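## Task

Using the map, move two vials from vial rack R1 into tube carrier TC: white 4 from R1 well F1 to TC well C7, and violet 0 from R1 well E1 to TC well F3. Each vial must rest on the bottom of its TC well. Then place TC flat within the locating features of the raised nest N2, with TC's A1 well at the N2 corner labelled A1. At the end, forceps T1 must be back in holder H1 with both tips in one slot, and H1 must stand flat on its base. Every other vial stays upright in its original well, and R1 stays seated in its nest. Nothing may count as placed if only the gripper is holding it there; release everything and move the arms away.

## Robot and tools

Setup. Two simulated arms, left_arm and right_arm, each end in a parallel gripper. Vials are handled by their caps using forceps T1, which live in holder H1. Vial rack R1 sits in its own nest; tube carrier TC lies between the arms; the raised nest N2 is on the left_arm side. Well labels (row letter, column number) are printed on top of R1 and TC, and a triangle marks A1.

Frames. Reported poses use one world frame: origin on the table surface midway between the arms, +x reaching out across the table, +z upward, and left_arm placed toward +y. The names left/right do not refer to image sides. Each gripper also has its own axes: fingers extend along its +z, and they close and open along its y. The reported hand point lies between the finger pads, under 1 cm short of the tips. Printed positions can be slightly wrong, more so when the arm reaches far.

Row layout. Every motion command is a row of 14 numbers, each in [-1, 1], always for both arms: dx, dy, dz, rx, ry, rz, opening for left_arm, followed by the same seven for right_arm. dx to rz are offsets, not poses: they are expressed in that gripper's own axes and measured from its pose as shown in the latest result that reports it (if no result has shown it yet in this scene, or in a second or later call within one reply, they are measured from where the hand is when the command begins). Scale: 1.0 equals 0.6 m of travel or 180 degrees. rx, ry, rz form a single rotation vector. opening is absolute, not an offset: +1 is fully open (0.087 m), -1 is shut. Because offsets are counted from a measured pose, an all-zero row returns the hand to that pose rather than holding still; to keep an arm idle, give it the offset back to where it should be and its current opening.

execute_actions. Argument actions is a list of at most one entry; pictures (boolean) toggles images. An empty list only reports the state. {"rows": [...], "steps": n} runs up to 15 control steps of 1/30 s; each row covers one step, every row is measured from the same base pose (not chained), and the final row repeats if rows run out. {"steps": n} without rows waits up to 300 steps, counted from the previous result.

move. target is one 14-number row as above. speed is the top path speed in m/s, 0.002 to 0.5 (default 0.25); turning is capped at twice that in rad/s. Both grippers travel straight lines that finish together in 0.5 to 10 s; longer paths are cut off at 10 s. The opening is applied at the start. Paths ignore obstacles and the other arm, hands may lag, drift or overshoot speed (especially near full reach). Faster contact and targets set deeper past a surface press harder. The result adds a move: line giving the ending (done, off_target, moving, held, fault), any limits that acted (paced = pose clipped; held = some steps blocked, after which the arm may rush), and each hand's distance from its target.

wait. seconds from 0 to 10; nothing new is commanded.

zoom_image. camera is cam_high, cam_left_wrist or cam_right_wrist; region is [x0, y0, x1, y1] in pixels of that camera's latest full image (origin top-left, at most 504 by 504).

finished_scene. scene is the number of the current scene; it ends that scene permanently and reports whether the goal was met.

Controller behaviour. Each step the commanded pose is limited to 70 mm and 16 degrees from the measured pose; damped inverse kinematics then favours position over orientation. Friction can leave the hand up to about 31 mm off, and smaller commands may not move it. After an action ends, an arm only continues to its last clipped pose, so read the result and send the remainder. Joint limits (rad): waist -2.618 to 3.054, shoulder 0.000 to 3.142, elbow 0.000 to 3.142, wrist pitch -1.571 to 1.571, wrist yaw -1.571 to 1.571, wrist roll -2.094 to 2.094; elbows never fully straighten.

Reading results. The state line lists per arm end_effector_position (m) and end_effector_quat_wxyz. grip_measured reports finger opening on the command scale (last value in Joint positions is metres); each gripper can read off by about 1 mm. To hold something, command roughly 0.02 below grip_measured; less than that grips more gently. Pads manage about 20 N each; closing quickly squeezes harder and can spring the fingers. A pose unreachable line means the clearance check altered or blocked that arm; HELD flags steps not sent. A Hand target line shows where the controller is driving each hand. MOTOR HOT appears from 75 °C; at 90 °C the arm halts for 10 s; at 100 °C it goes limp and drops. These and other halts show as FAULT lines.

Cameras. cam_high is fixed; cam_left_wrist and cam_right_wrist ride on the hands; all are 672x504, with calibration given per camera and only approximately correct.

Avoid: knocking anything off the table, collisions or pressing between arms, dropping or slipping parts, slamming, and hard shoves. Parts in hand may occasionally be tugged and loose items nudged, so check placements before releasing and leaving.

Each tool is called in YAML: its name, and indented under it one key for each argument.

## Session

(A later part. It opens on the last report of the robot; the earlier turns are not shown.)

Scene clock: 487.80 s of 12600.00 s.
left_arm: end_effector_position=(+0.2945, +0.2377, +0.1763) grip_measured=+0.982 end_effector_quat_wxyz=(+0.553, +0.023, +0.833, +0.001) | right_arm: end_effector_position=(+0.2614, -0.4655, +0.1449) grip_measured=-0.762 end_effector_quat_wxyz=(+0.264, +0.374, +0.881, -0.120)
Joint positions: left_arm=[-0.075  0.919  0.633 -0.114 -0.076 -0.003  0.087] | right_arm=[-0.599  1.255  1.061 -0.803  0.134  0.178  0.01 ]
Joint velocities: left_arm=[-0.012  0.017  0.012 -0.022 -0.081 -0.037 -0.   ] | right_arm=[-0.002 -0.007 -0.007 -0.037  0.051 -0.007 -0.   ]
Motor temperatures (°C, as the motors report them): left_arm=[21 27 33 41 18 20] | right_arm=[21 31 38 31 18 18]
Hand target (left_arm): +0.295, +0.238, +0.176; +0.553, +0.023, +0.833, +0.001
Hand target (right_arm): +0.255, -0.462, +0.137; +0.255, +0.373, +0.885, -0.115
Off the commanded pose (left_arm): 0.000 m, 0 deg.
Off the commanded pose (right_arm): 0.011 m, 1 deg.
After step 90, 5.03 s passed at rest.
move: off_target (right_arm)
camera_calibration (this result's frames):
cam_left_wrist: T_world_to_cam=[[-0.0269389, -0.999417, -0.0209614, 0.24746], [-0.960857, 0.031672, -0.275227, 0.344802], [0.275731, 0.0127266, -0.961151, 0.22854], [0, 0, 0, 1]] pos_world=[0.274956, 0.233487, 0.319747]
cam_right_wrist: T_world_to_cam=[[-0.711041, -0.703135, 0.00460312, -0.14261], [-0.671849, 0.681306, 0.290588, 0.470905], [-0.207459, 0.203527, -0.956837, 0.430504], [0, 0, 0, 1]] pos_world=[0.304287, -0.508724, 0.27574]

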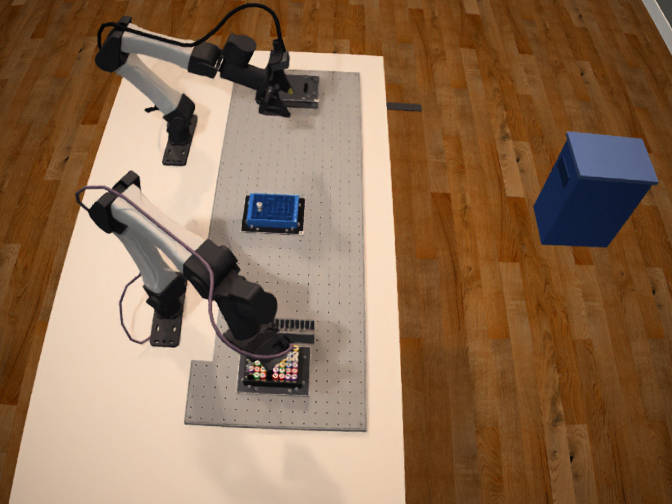

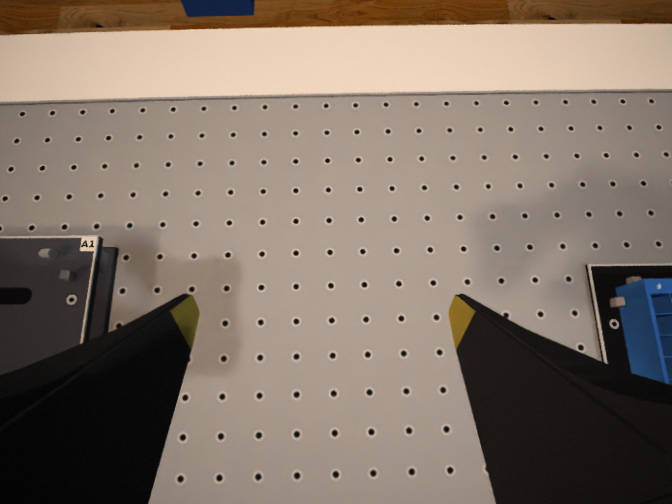

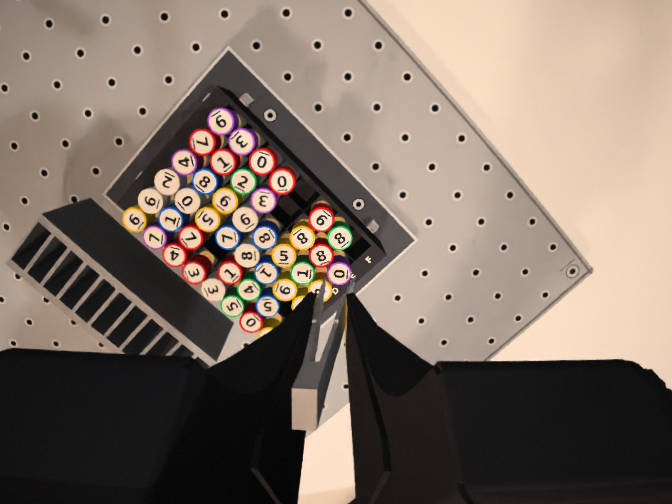

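move:
  target: [0,0,0,0,0,0,1,-0.04,0,-0.06,0,-0.035,0,-0.8]
  speed: 0.05

move:
  target: [0,0,0,0,0,0,1,0.06,0.2,-0.05,-0.16,0,-0.192,-0.8]
  speed: 0.12

zoom_image:
  camera: "cam_high"
  region: [230,250,340,350]

Scene clock: 502.13 s of 12600.00 s.
left_arm: end_effector_position=(+0.2945, +0.2377, +0.1763) grip_measured=+0.982 end_effector_quat_wxyz=(+0.553, +0.023, +0.833, +0.001) | right_arm: end_effector_position=(+0.2633, -0.4666, +0.1797) grip_measured=-0.800 end_effector_quat_wxyz=(+0.307, +0.369, +0.867, -0.135)
Joint positions: left_arm=[-0.075  0.919  0.633 -0.114 -0.076 -0.003  0.087] | right_arm=[-0.588  1.19   1.116 -0.828  0.152  0.177  0.009]
Joint velocities: left_arm=[ 0.007 -0.017 -0.002 -0.051 -0.022 -0.022  0.001] | right_arm=[-0.002 -0.007 -0.017 -0.081  0.037  0.007  0.   ]
Motor temperatures (°C, as the motors report them): left_arm=[21 27 34 42 18 20] | right_arm=[21 32 37 31 18 18]
Hand target (left_arm): +0.295, +0.238, +0.176; +0.553, +0.023, +0.833, +0.001
Hand target (right_arm): +0.263, -0.465, +0.188; +0.312, +0.366, +0.866, -0.140
Off the commanded pose (left_arm): 0.000 m, 0 deg.
Off the commanded pose (right_arm): 0.009 m, 1 deg.
After step 90, 9.93 s passed at rest.
move: done
camera_calibration (this result's frames):
cam_left_wrist: T_world_to_cam=[[-0.0269389, -0.999417, -0.0209614, 0.24746], [-0.960857, 0.031672, -0.275227, 0.344802], [0.275731, 0.0127266, -0.961151, 0.22854], [0, 0, 0, 1]] pos_world=[0.274956, 0.233487, 0.319747]
cam_right_wrist: T_world_to_cam=[[-0.710366, -0.703832, -0.000931077, -0.141691], [-0.689971, 0.696115, 0.198403, 0.490981], [-0.138994, 0.141581, -0.98012, 0.42173], [0, 0, 0, 1]] pos_world=[0.296728, -0.501215, 0.315802]

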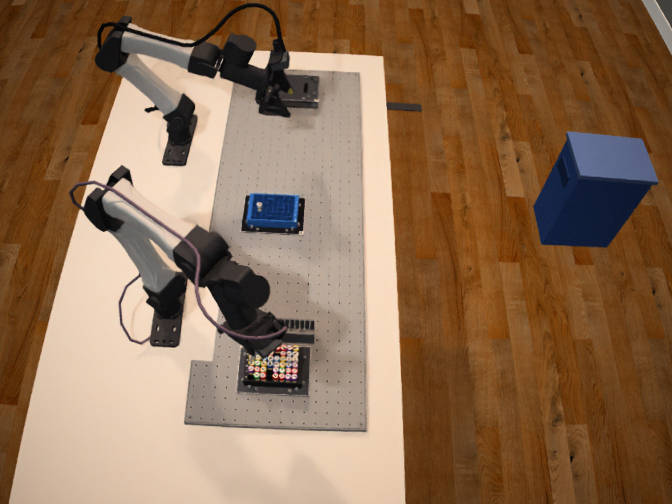

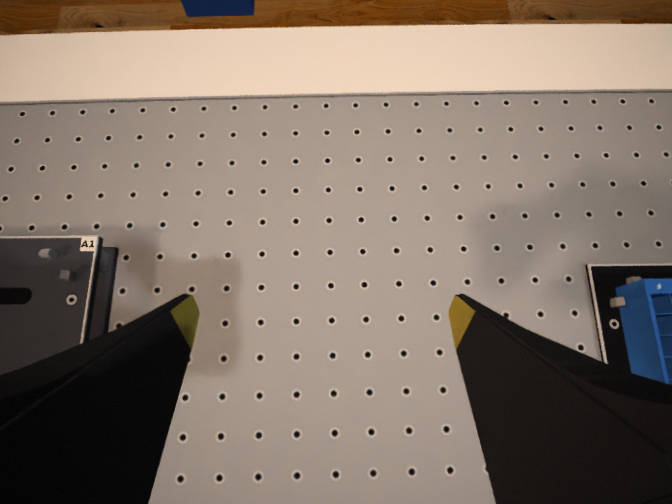

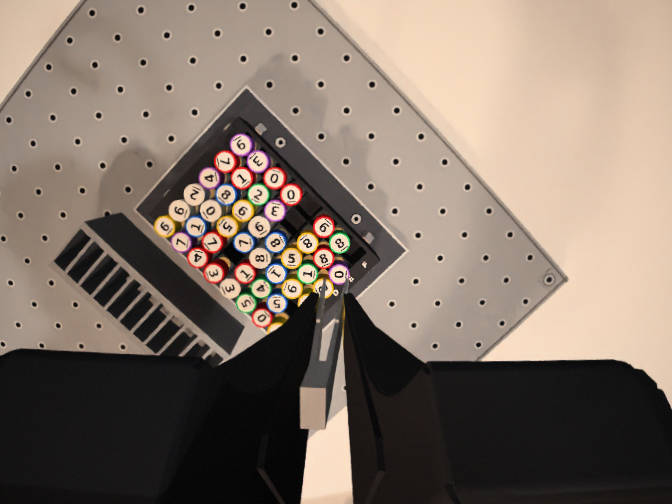

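Scene clock: 505.73 s of 12600.00 s.
left_arm: end_effector_position=(+0.2945, +0.2377, +0.1763) grip_measured=+0.982 end_effector_quat_wxyz=(+0.553, +0.023, +0.833, +0.001) | right_arm: end_effector_position=(+0.3142, -0.3537, +0.1810) grip_measured=-0.800 end_effector_quat_wxyz=(+0.336, +0.024, +0.941, -0.007)
Joint positions: left_arm=[-0.075  0.919  0.633 -0.114 -0.076 -0.003  0.087] | right_arm=[-0.29   1.185  1.116 -0.828 -0.145 -0.175  0.009]
Joint velocities: left_arm=[ 0.002  0.007  0.002 -0.051 -0.051 -0.051 -0.001] | right_arm=[-0.002  0.002 -0.002 -0.007 -0.066  0.051  0.001]
Motor temperatures (°C, as the motors report them): left_arm=[21 27 34 42 18 20] | right_arm=[21 32 37 31 18 18]
Hand target (left_arm): +0.295, +0.238, +0.176; +0.553, +0.023, +0.833, +0.001
Hand target (right_arm): +0.316, -0.349, +0.178; +0.331, +0.012, +0.943, +0.001
Off the commanded pose (left_arm): 0.000 m, 0 deg.
Off the commanded pose (right_arm): 0.005 m, 2 deg.
move: done
camera_calibration (this result's frames):
cam_left_wrist: T_world_to_cam=[[-0.0269389, -0.999417, -0.0209614, 0.24746], [-0.960857, 0.031672, -0.275227, 0.344802], [0.275731, 0.0127266, -0.961151, 0.22854], [0, 0, 0, 1]] pos_world=[0.274956, 0.233487, 0.319747]
cam_right_wrist: T_world_to_cam=[[-0.0320742, -0.999428, -0.0106849, -0.341983], [-0.980426, 0.029383, 0.194683, 0.303462], [-0.194257, 0.01672, -0.980808, 0.387391], [0, 0, 0, 1]] pos_world=[0.361806, -0.357181, 0.317223]

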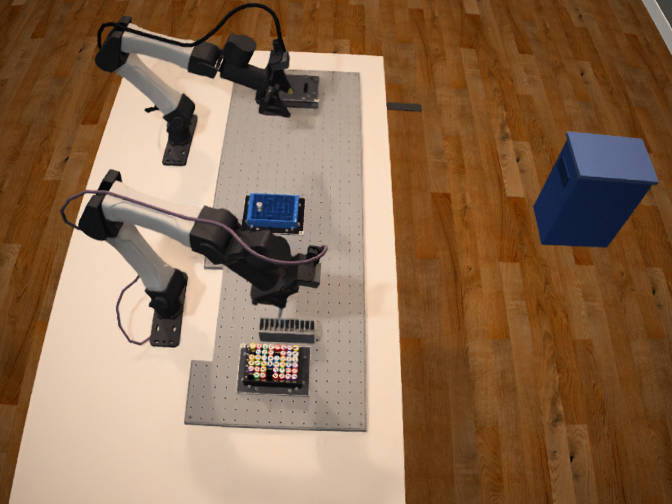

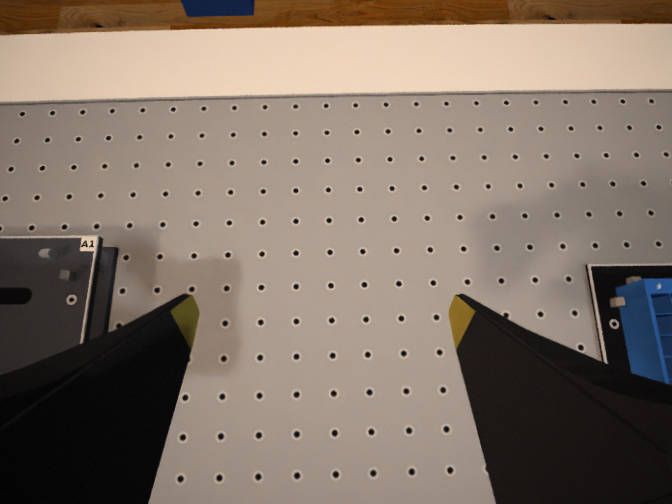

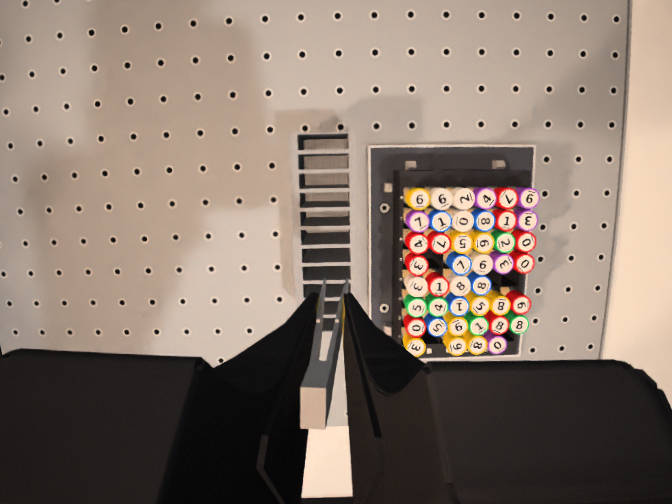

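Region (230, 250, 340, 350) of cam_high's 672x504 image, scaled by 4.582, with more detail than that image has; it fills the top 458 rows of this view, and the rest is white.

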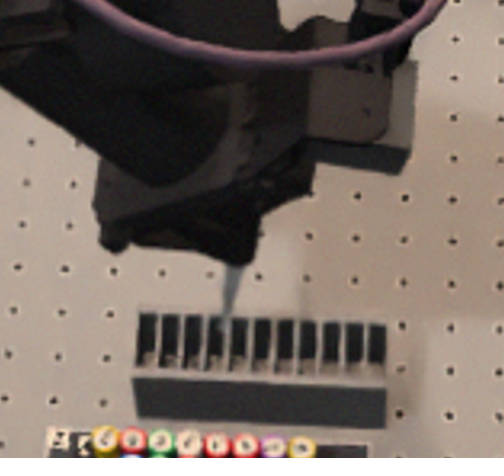

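move:
  target: [0,0,0,0,0,0,1,0.025,0.013,0.03,0,-0.04,0,-0.8]
  speed: 0.04

zoom_image:
  camera: "cam_high"
  region: [230,250,340,350]

zoom_image:
  camera: "cam_right_wrist"
  region: [260,190,420,340]

Scene clock: 521.30 s of 12600.00 s.
left_arm: end_effector_position=(+0.2945, +0.2377, +0.1763) grip_measured=+0.982 end_effector_quat_wxyz=(+0.553, +0.023, +0.833, +0.001) | right_arm: end_effector_position=(+0.3145, -0.3526, +0.1610) grip_measured=-0.800 end_effector_quat_wxyz=(+0.391, +0.027, +0.920, -0.016)
Joint positions: left_arm=[-0.075  0.919  0.633 -0.114 -0.076 -0.003  0.087] | right_arm=[-0.29   1.067  0.906 -0.616 -0.147 -0.155  0.009]
Joint velocities: left_arm=[ 0.007 -0.012  0.007 -0.022  0.037  0.022  0.   ] | right_arm=[ 0.012 -0.022 -0.007  0.007  0.066 -0.007 -0.   ]
Motor temperatures (°C, as the motors report them): left_arm=[21 27 34 42 18 20] | right_arm=[21 31 38 31 18 18]
Hand target (left_arm): +0.295, +0.238, +0.176; +0.553, +0.023, +0.833, +0.001
Hand target (right_arm): +0.314, -0.346, +0.158; +0.394, +0.022, +0.919, -0.008
Off the commanded pose (left_arm): 0.000 m, 0 deg.
Off the commanded pose (right_arm): 0.008 m, 1 deg.
After step 90, 10.57 s passed at rest.
move: done
camera_calibration (this result's frames):
cam_left_wrist: T_world_to_cam=[[-0.0269389, -0.999417, -0.0209614, 0.24746], [-0.960857, 0.031672, -0.275227, 0.344802], [0.275731, 0.0127266, -0.961151, 0.22854], [0, 0, 0, 1]] pos_world=[0.274956, 0.233487, 0.319747]
cam_right_wrist: T_world_to_cam=[[-0.0454586, -0.998963, 0.00233331, -0.338776], [-0.995909, 0.045502, 0.0780739, 0.336935], [-0.0780992, 0.00122537, -0.996945, 0.328441], [0, 0, 0, 1]] pos_world=[0.345807, -0.354159, 0.301922]

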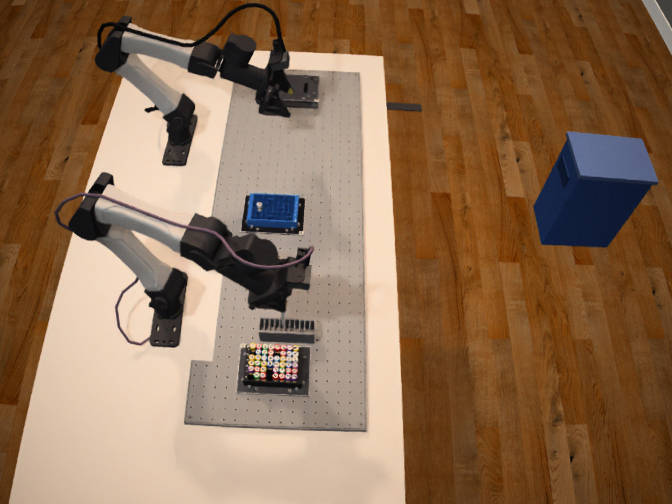

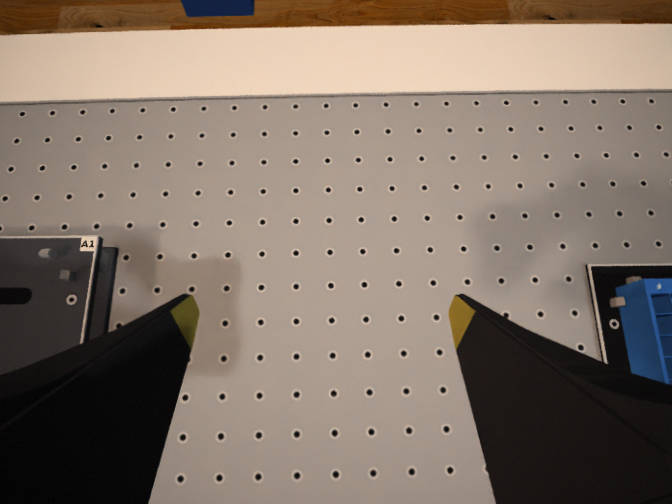

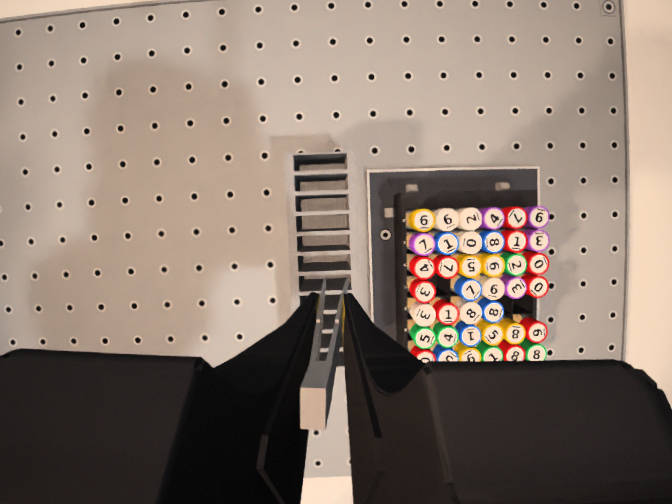

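Region (230, 250, 340, 350) of cam_high's 672x504 image, scaled by 4.582, with more detail than that image has; it fills the top 458 rows of this view, and the rest is white.

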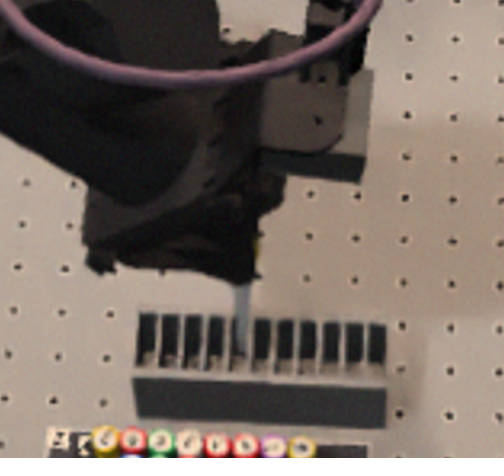

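Region (260, 190, 420, 340) of cam_right_wrist's 672x504 image, scaled by 3.150, with more detail than that image has; it fills the top 472 rows of this view, and the rest is white.

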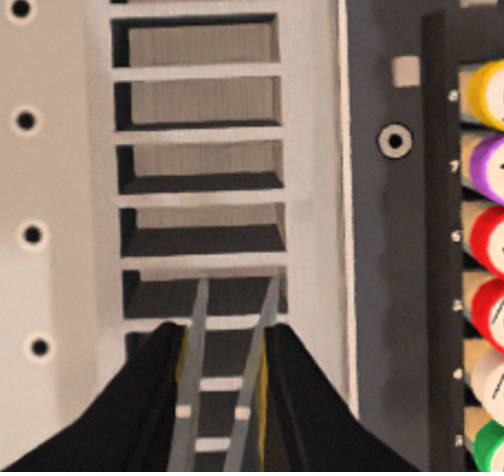

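Would hit the divider; go forward ~4 mm to the next slot, left 6 mm.

move:
  target: [0,0,0,0,0,0,1,-0.009,0.010,0,-0.014,-0.008,0,-0.8]
  speed: 0.03

zoom_image:
  camera: "cam_right_wrist"
  region: [260,190,420,340]

Scene clock: 537.10 s of 12600.00 s.
left_arm: end_effector_position=(+0.2945, +0.2377, +0.1763) grip_measured=+0.982 end_effector_quat_wxyz=(+0.553, +0.023, +0.833, +0.001) | right_arm: end_effector_position=(+0.3161, -0.3460, +0.1619) grip_measured=-0.800 end_effector_quat_wxyz=(+0.395, +0.020, +0.918, +0.001)
Joint positions: left_arm=[-0.075  0.919  0.633 -0.114 -0.076 -0.003  0.087] | right_arm=[-0.29   1.067  0.906 -0.614 -0.185 -0.154  0.009]
Joint velocities: left_arm=[-0.012  0.002  0.012 -0.007  0.037 -0.007  0.   ] | right_arm=[-0.012 -0.007  0.007 -0.095  0.022 -0.022  0.001]
Motor temperatures (°C, as the motors report them): left_arm=[21 27 34 43 18 20] | right_arm=[21 31 37 33 18 18]
Hand target (left_arm): +0.295, +0.238, +0.176; +0.553, +0.023, +0.833, +0.001
Hand target (right_arm): +0.319, -0.347, +0.165; +0.403, +0.019, +0.915, +0.004
Off the commanded pose (left_arm): 0.000 m, 0 deg.
Off the commanded pose (right_arm): 0.004 m, 1 deg.
After step 90, 11.73 s passed at rest.
move: done
camera_calibration (this result's frames):
cam_left_wrist: T_world_to_cam=[[-0.0269389, -0.999417, -0.0209614, 0.24746], [-0.960857, 0.031672, -0.275227, 0.344802], [0.275731, 0.0127266, -0.961151, 0.22854], [0, 0, 0, 1]] pos_world=[0.274956, 0.233487, 0.319747]
cam_right_wrist: T_world_to_cam=[[-0.0181498, -0.999553, -0.0237595, -0.336771], [-0.997407, 0.0164455, 0.0700603, 0.329809], [-0.0696382, 0.0249695, -0.99726, 0.334982], [0, 0, 0, 1]] pos_world=[0.346169, -0.350409, 0.302956]

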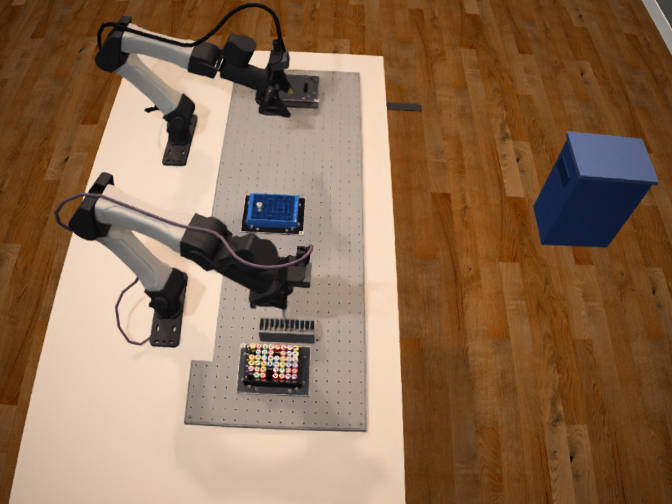

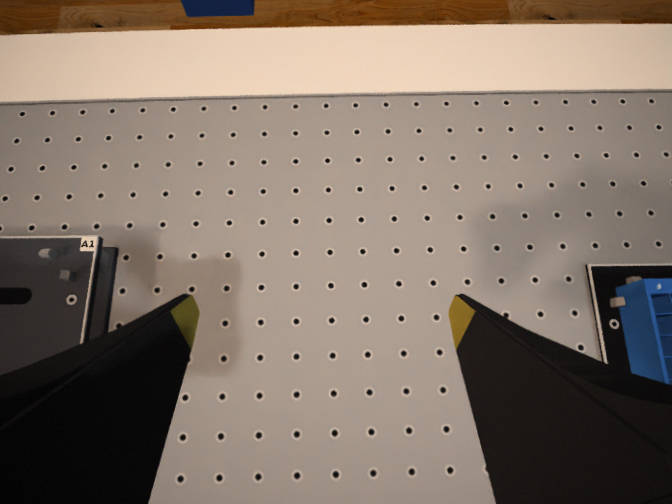

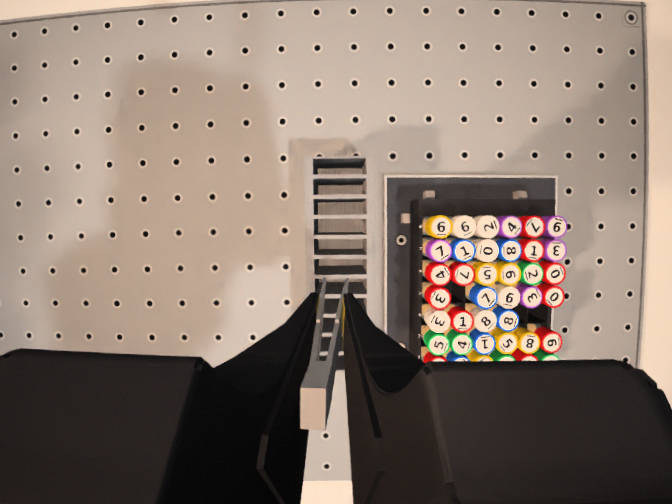

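Region (260, 190, 420, 340) of cam_right_wrist's 672x504 image, scaled by 3.150, with more detail than that image has; it fills the top 472 rows of this view, and the rest is white.

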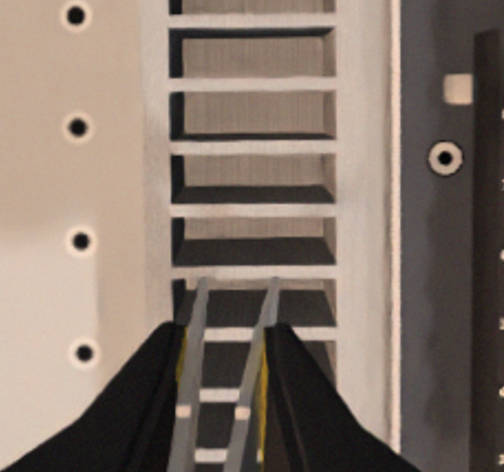

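move:
  target: [0,0,0,0,0,0,1,0.012,0,0.02,0,-0.004,0,-0.8]
  speed: 0.025

zoom_image:
  camera: "cam_right_wrist"
  region: [260,190,420,340]

Scene clock: 543.63 s of 12600.00 s.
left_arm: end_effector_position=(+0.2945, +0.2377, +0.1763) grip_measured=+0.982 end_effector_quat_wxyz=(+0.553, +0.023, +0.833, +0.001) | right_arm: end_effector_position=(+0.3199, -0.3468, +0.1549) grip_measured=-0.800 end_effector_quat_wxyz=(+0.403, +0.019, +0.915, -0.000)
Joint positions: left_arm=[-0.075  0.919  0.633 -0.114 -0.076 -0.003  0.087] | right_arm=[-0.29   1.067  0.868 -0.56  -0.187 -0.154  0.009]
Joint velocities: left_arm=[-0.007 -0.002 -0.007 -0.007  0.007  0.022 -0.   ] | right_arm=[ 0.002  0.007 -0.002  0.007  0.022 -0.051 -0.001]
Motor temperatures (°C, as the motors report them): left_arm=[21 26 34 43 18 20] | right_arm=[21 31 37 33 18 18]
Hand target (left_arm): +0.295, +0.238, +0.176; +0.553, +0.023, +0.833, +0.001
Hand target (right_arm): +0.319, -0.346, +0.148; +0.401, +0.020, +0.916, +0.001
Off the commanded pose (left_arm): 0.000 m, 0 deg.
Off the commanded pose (right_arm): 0.007 m, 0 deg.
After step 90, 2.73 s passed at rest.
move: done
camera_calibration (this result's frames):
cam_left_wrist: T_world_to_cam=[[-0.0269389, -0.999417, -0.0209614, 0.24746], [-0.960857, 0.031672, -0.275227, 0.344802], [0.275731, 0.0127266, -0.961151, 0.22854], [0, 0, 0, 1]] pos_world=[0.274956, 0.233487, 0.319747]
cam_right_wrist: T_world_to_cam=[[-0.0164096, -0.99965, -0.0207416, -0.338675], [-0.998449, 0.0152792, 0.0535321, 0.336651], [-0.0531965, 0.0215878, -0.998351, 0.322064], [0, 0, 0, 1]] pos_world=[0.347704, -0.350653, 0.296487]

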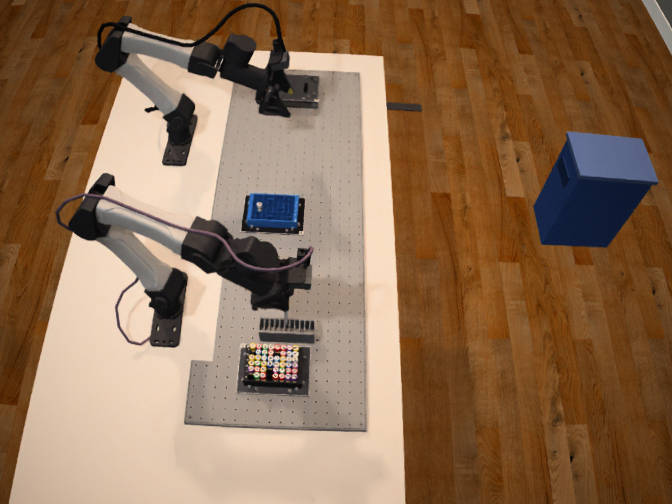

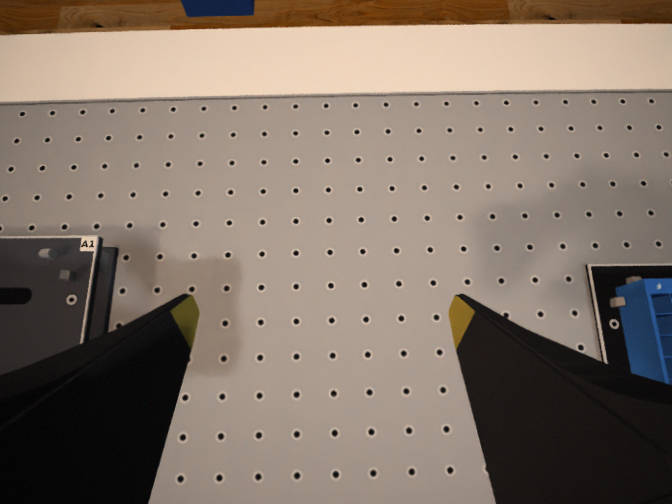

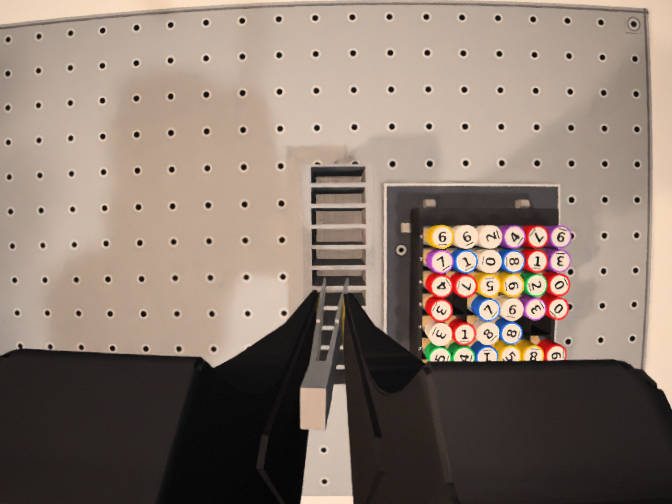

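Region (260, 190, 420, 340) of cam_right_wrist's 672x504 image, scaled by 3.150, with more detail than that image has; it fills the top 472 rows of this view, and the rest is white.

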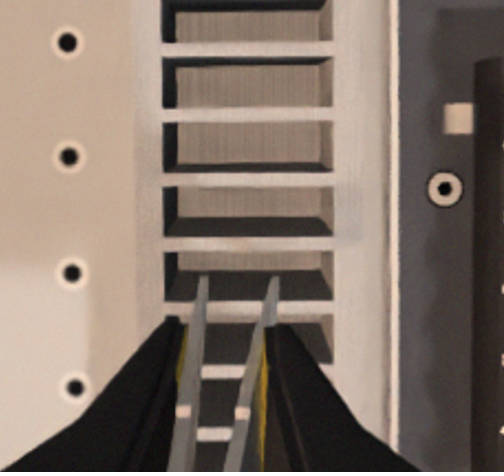

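move:
  target: [0,0,0,0,0,0,1,0.068,0,0.06,0,0.006,0,-0.8]
  speed: 0.03

Scene clock: 550.17 s of 12600.00 s.
left_arm: end_effector_position=(+0.2945, +0.2377, +0.1763) grip_measured=+0.982 end_effector_quat_wxyz=(+0.553, +0.023, +0.833, +0.001) | right_arm: end_effector_position=(+0.3196, -0.3467, +0.1134) grip_measured=-0.800 end_effector_quat_wxyz=(+0.406, +0.018, +0.914, -0.001)
Joint positions: left_arm=[-0.075  0.919  0.633 -0.114 -0.076 -0.003  0.087] | right_arm=[-0.29   1.067  0.699 -0.383 -0.187 -0.154  0.009]
Joint velocities: left_arm=[-0.012 -0.002 -0.007 -0.007 -0.007 -0.022  0.001] | right_arm=[ 0.007  0.002  0.007  0.037 -0.022 -0.007  0.   ]
Motor temperatures (°C, as the motors report them): left_arm=[21 26 34 43 18 20] | right_arm=[21 31 37 33 18 18]
Hand target (left_arm): +0.295, +0.238, +0.176; +0.553, +0.023, +0.833, +0.001
Hand target (right_arm): +0.318, -0.346, +0.101; +0.394, +0.019, +0.919, +0.000
Off the commanded pose (left_arm): 0.000 m, 0 deg.
Off the commanded pose (right_arm): 0.013 m, 2 deg.
After step 90, 1.47 s passed at rest.
move: off_target (right_arm)
camera_calibration (this result's frames):
cam_left_wrist: T_world_to_cam=[[-0.0269389, -0.999417, -0.0209614, 0.24746], [-0.960857, 0.031672, -0.275227, 0.344802], [0.275731, 0.0127266, -0.961151, 0.22854], [0, 0, 0, 1]] pos_world=[0.274956, 0.233487, 0.319747]
cam_right_wrist: T_world_to_cam=[[-0.0162646, -0.999691, -0.0187812, -0.339736], [-0.998815, 0.0153829, 0.04617, 0.33955], [-0.0458668, 0.0195099, -0.998757, 0.277626], [0, 0, 0, 1]] pos_world=[0.346356, -0.35027, 0.255224]

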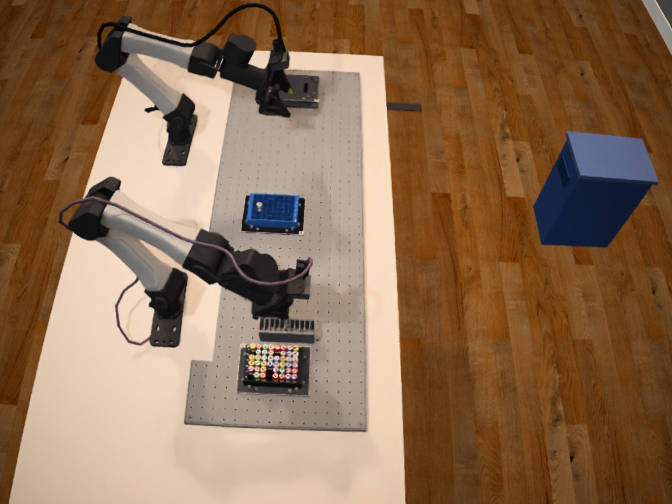

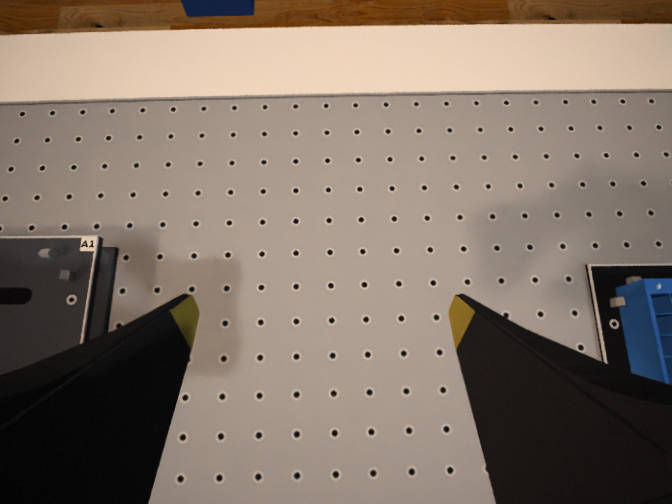

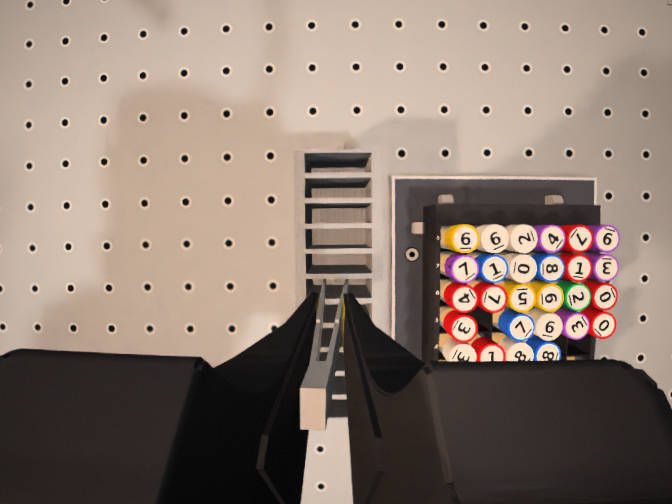

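Release, then un-tilt to 26° and lower.

move:
  target: [0,0,0,0,0,0,1,0.022,0,0.02,0,0.006,0,-0.8]
  speed: 0.03

move:
  target: [0,0,0,0,0,0,1,0.004,-0.006,0.012,0,0.122,0,-0.4]
  speed: 0.08

zoom_image:
  camera: "cam_high"
  region: [230,250,340,350]

Scene clock: 558.53 s of 12600.00 s.
left_arm: end_effector_position=(+0.2945, +0.2377, +0.1763) grip_measured=+0.982 end_effector_quat_wxyz=(+0.553, +0.023, +0.833, +0.001) | right_arm: end_effector_position=(+0.3214, -0.3472, +0.1060) grip_measured=-0.800 end_effector_quat_wxyz=(+0.406, +0.018, +0.914, -0.001)
Joint positions: left_arm=[-0.075  0.919  0.633 -0.114 -0.076 -0.003  0.087] | right_arm=[-0.29   1.08   0.675 -0.346 -0.187 -0.154  0.009]
Joint velocities: left_arm=[-0.002 -0.012 -0.007  0.007  0.007 -0.007 -0.   ] | right_arm=[-0.012 -0.002 -0.012  0.037 -0.037 -0.051 -0.001]
Motor temperatures (°C, as the motors report them): left_arm=[21 26 34 43 18 20] | right_arm=[21 30 37 34 18 18]
Hand target (left_arm): +0.295, +0.238, +0.176; +0.553, +0.023, +0.833, +0.001
Hand target (right_arm): +0.319, -0.347, +0.096; +0.397, +0.018, +0.918, -0.001
Off the commanded pose (left_arm): 0.000 m, 0 deg.
Off the commanded pose (right_arm): 0.011 m, 1 deg.
After step 90, 4.47 s passed at rest.
move: off_target (right_arm)
camera_calibration (this result's frames):
cam_left_wrist: T_world_to_cam=[[-0.0269389, -0.999417, -0.0209614, 0.24746], [-0.960857, 0.031672, -0.275227, 0.344802], [0.275731, 0.0127266, -0.961151, 0.22854], [0, 0, 0, 1]] pos_world=[0.274956, 0.233487, 0.319747]
cam_right_wrist: T_world_to_cam=[[-0.0162509, -0.999695, -0.0185851, -0.340367], [-0.998849, 0.0153925, 0.0454336, 0.341735], [-0.0451337, 0.0193021, -0.998794, 0.270034], [0, 0, 0, 1]] pos_world=[0.347998, -0.350736, 0.247857]

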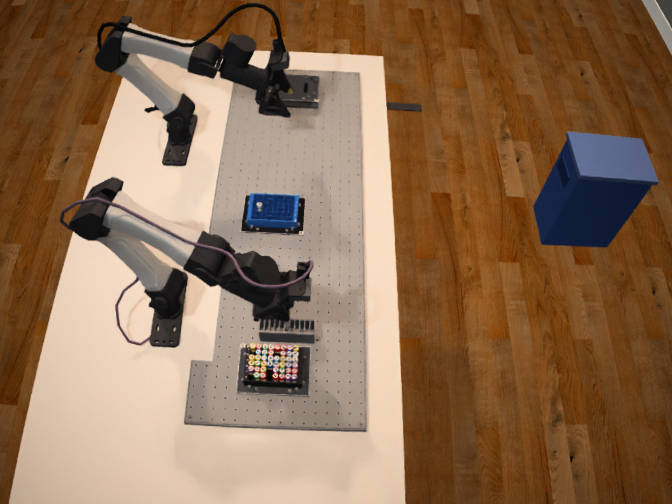

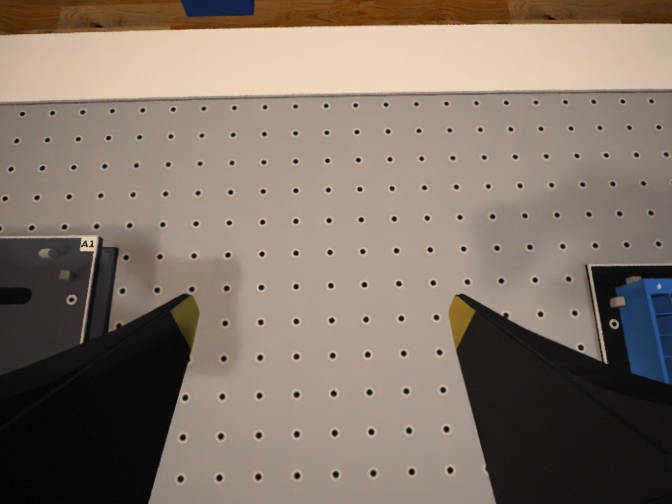

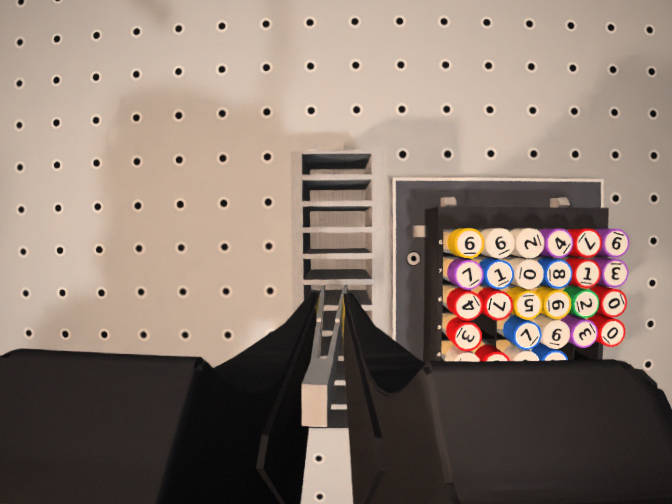

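Scene clock: 561.37 s of 12600.00 s.
left_arm: end_effector_position=(+0.2945, +0.2377, +0.1763) grip_measured=+0.982 end_effector_quat_wxyz=(+0.553, +0.023, +0.833, +0.001) | right_arm: end_effector_position=(+0.3245, -0.3517, +0.0980) grip_measured=-0.400 end_effector_quat_wxyz=(+0.234, +0.027, +0.972, +0.005)
Joint positions: left_arm=[-0.075  0.919  0.633 -0.114 -0.076 -0.003  0.087] | right_arm=[-0.254  1.413  1.035 -0.732 -0.106 -0.159  0.026]
Joint velocities: left_arm=[-0.007 -0.007  0.012 -0.022  0.081  0.037 -0.001] | right_arm=[ 0.007  0.002 -0.012 -0.051  0.022 -0.022 -0.001]
Motor temperatures (°C, as the motors report them): left_arm=[21 26 34 43 18 20] | right_arm=[21 30 37 33 18 18]
Hand target (left_arm): +0.295, +0.238, +0.176; +0.553, +0.023, +0.833, +0.001
Hand target (right_arm): +0.325, -0.351, +0.099; +0.225, +0.021, +0.974, +0.001
Off the commanded pose (left_arm): 0.000 m, 0 deg.
Off the commanded pose (right_arm): 0.002 m, 1 deg.
move: done
camera_calibration (this result's frames):
cam_left_wrist: T_world_to_cam=[[-0.0269389, -0.999417, -0.0209614, 0.24746], [-0.960857, 0.031672, -0.275227, 0.344802], [0.275731, 0.0127266, -0.961151, 0.22854], [0, 0, 0, 1]] pos_world=[0.274956, 0.233487, 0.319747]
cam_right_wrist: T_world_to_cam=[[-0.0354044, -0.998776, -0.0345301, -0.336891], [-0.916667, 0.018692, 0.399215, 0.285102], [-0.398081, 0.0457865, -0.916207, 0.378006], [0, 0, 0, 1]] pos_world=[0.399893, -0.359116, 0.220882]

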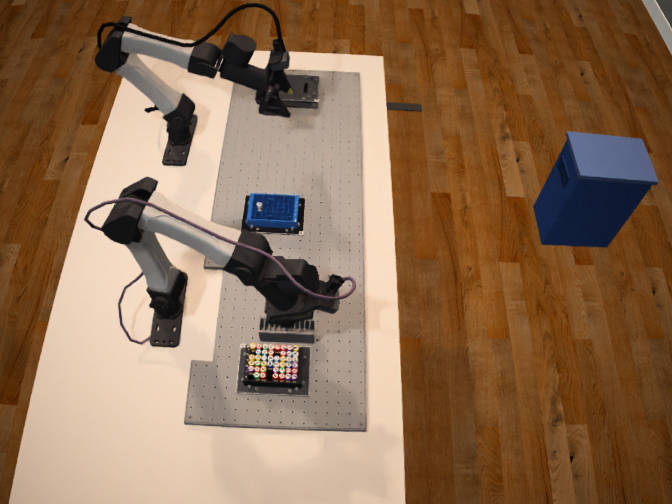

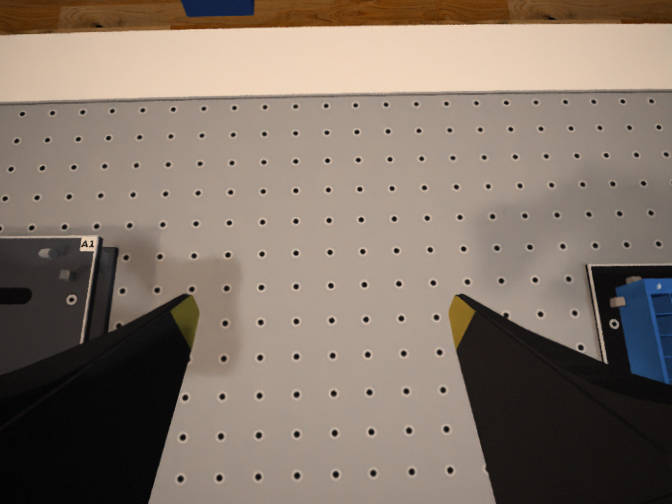

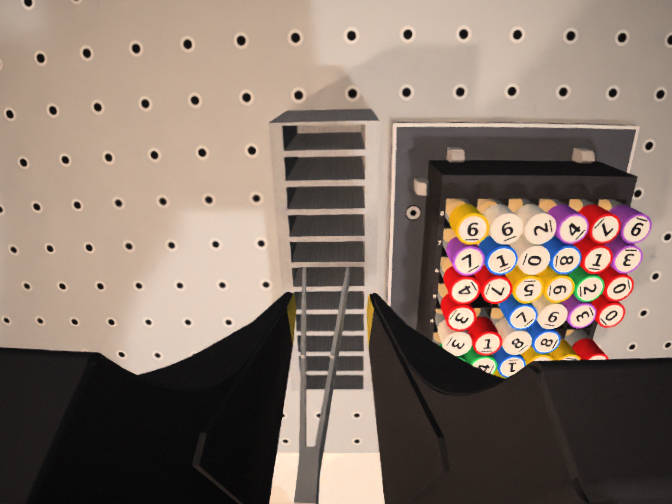

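Region (230, 250, 340, 350) of cam_high's 672x504 image, scaled by 4.582, with more detail than that image has; it fills the top 458 rows of this view, and the rest is white.

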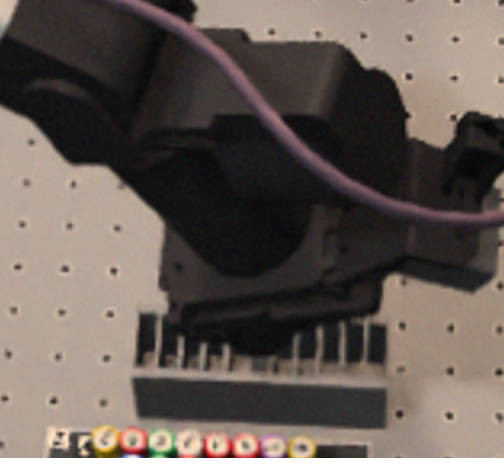

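move:
  target: [0,0,0,0,0,0,1,0.004,0.016,0,0.012,0.003,-0.014,-0.4]
  speed: 0.03

zoom_image:
  camera: "cam_right_wrist"
  region: [200,100,460,504]

Scene clock: 584.43 s of 12600.00 s.
left_arm: end_effector_position=(+0.2945, +0.2377, +0.1763) grip_measured=+0.982 end_effector_quat_wxyz=(+0.553, +0.023, +0.833, +0.001) | right_arm: end_effector_position=(+0.3257, -0.3434, +0.0977) grip_measured=-0.400 end_effector_quat_wxyz=(+0.229, +0.010, +0.973, -0.012)
Joint positions: left_arm=[-0.075  0.919  0.633 -0.114 -0.076 -0.003  0.087] | right_arm=[-0.197  1.413  1.035 -0.734 -0.053 -0.149  0.026]
Joint velocities: left_arm=[ 0.002 -0.012  0.017  0.022 -0.007  0.022 -0.001] | right_arm=[ 0.002 -0.002 -0.002 -0.022  0.051  0.066  0.   ]
Motor temperatures (°C, as the motors report them): left_arm=[21 26 35 43 18 20] | right_arm=[21 31 39 31 18 18]
Hand target (left_arm): +0.295, +0.238, +0.176; +0.553, +0.023, +0.833, +0.001
Hand target (right_arm): +0.323, -0.342, +0.097; +0.229, +0.010, +0.973, -0.017
Off the commanded pose (left_arm): 0.000 m, 0 deg.
Off the commanded pose (right_arm): 0.003 m, 1 deg.
After step 90, 18.87 s passed at rest.
move: done
camera_calibration (this result's frames):
cam_left_wrist: T_world_to_cam=[[-0.0269389, -0.999417, -0.0209614, 0.24746], [-0.960857, 0.031672, -0.275227, 0.344802], [0.275731, 0.0127266, -0.961151, 0.22854], [0, 0, 0, 1]] pos_world=[0.274956, 0.233487, 0.319747]
cam_right_wrist: T_world_to_cam=[[-0.010791, -0.999919, 0.00679098, -0.340964], [-0.912691, 0.0126237, 0.408455, 0.281893], [-0.408507, -0.00179042, -0.912753, 0.364506], [0, 0, 0, 1]] pos_world=[0.402506, -0.343842, 0.219879]

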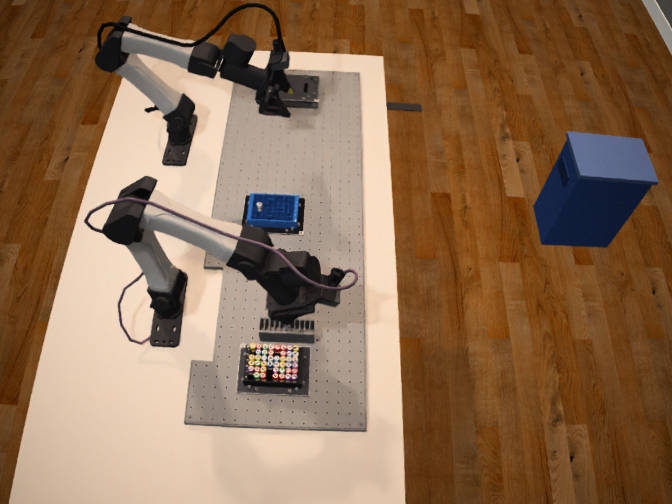

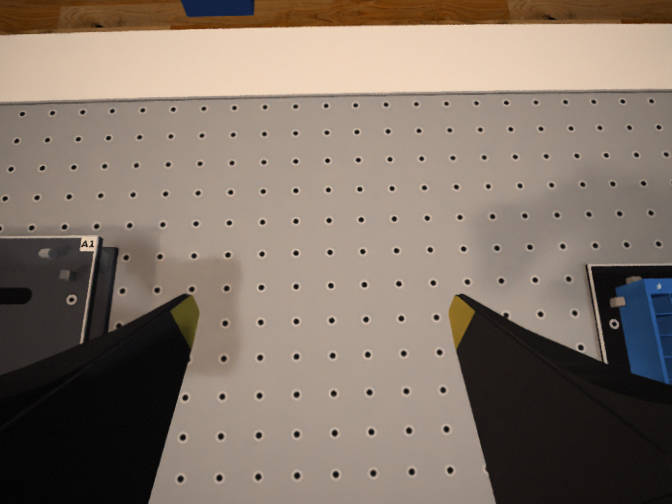

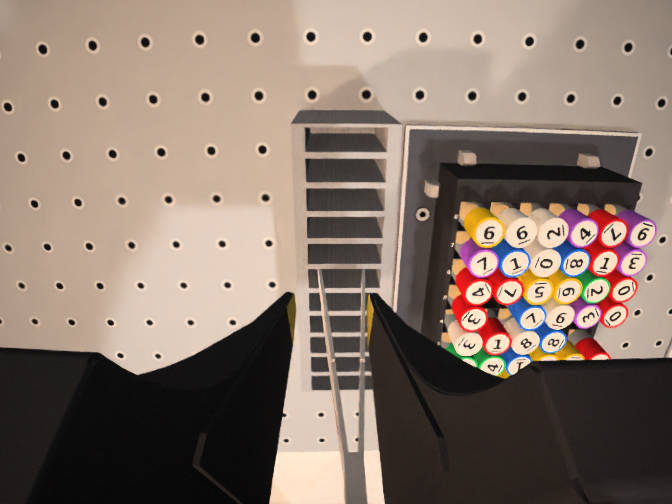

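Region (200, 100, 460, 504) of cam_right_wrist's 672x504 image, scaled by 1.248, with more detail than that image has; it fills the left 324 columns of this view, and the rest is white.

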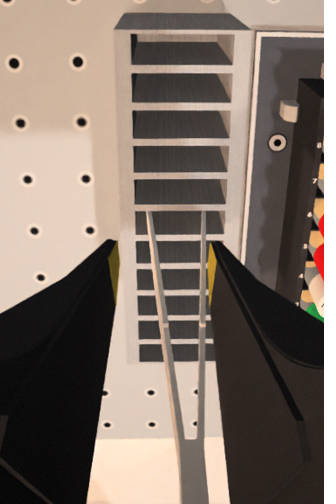

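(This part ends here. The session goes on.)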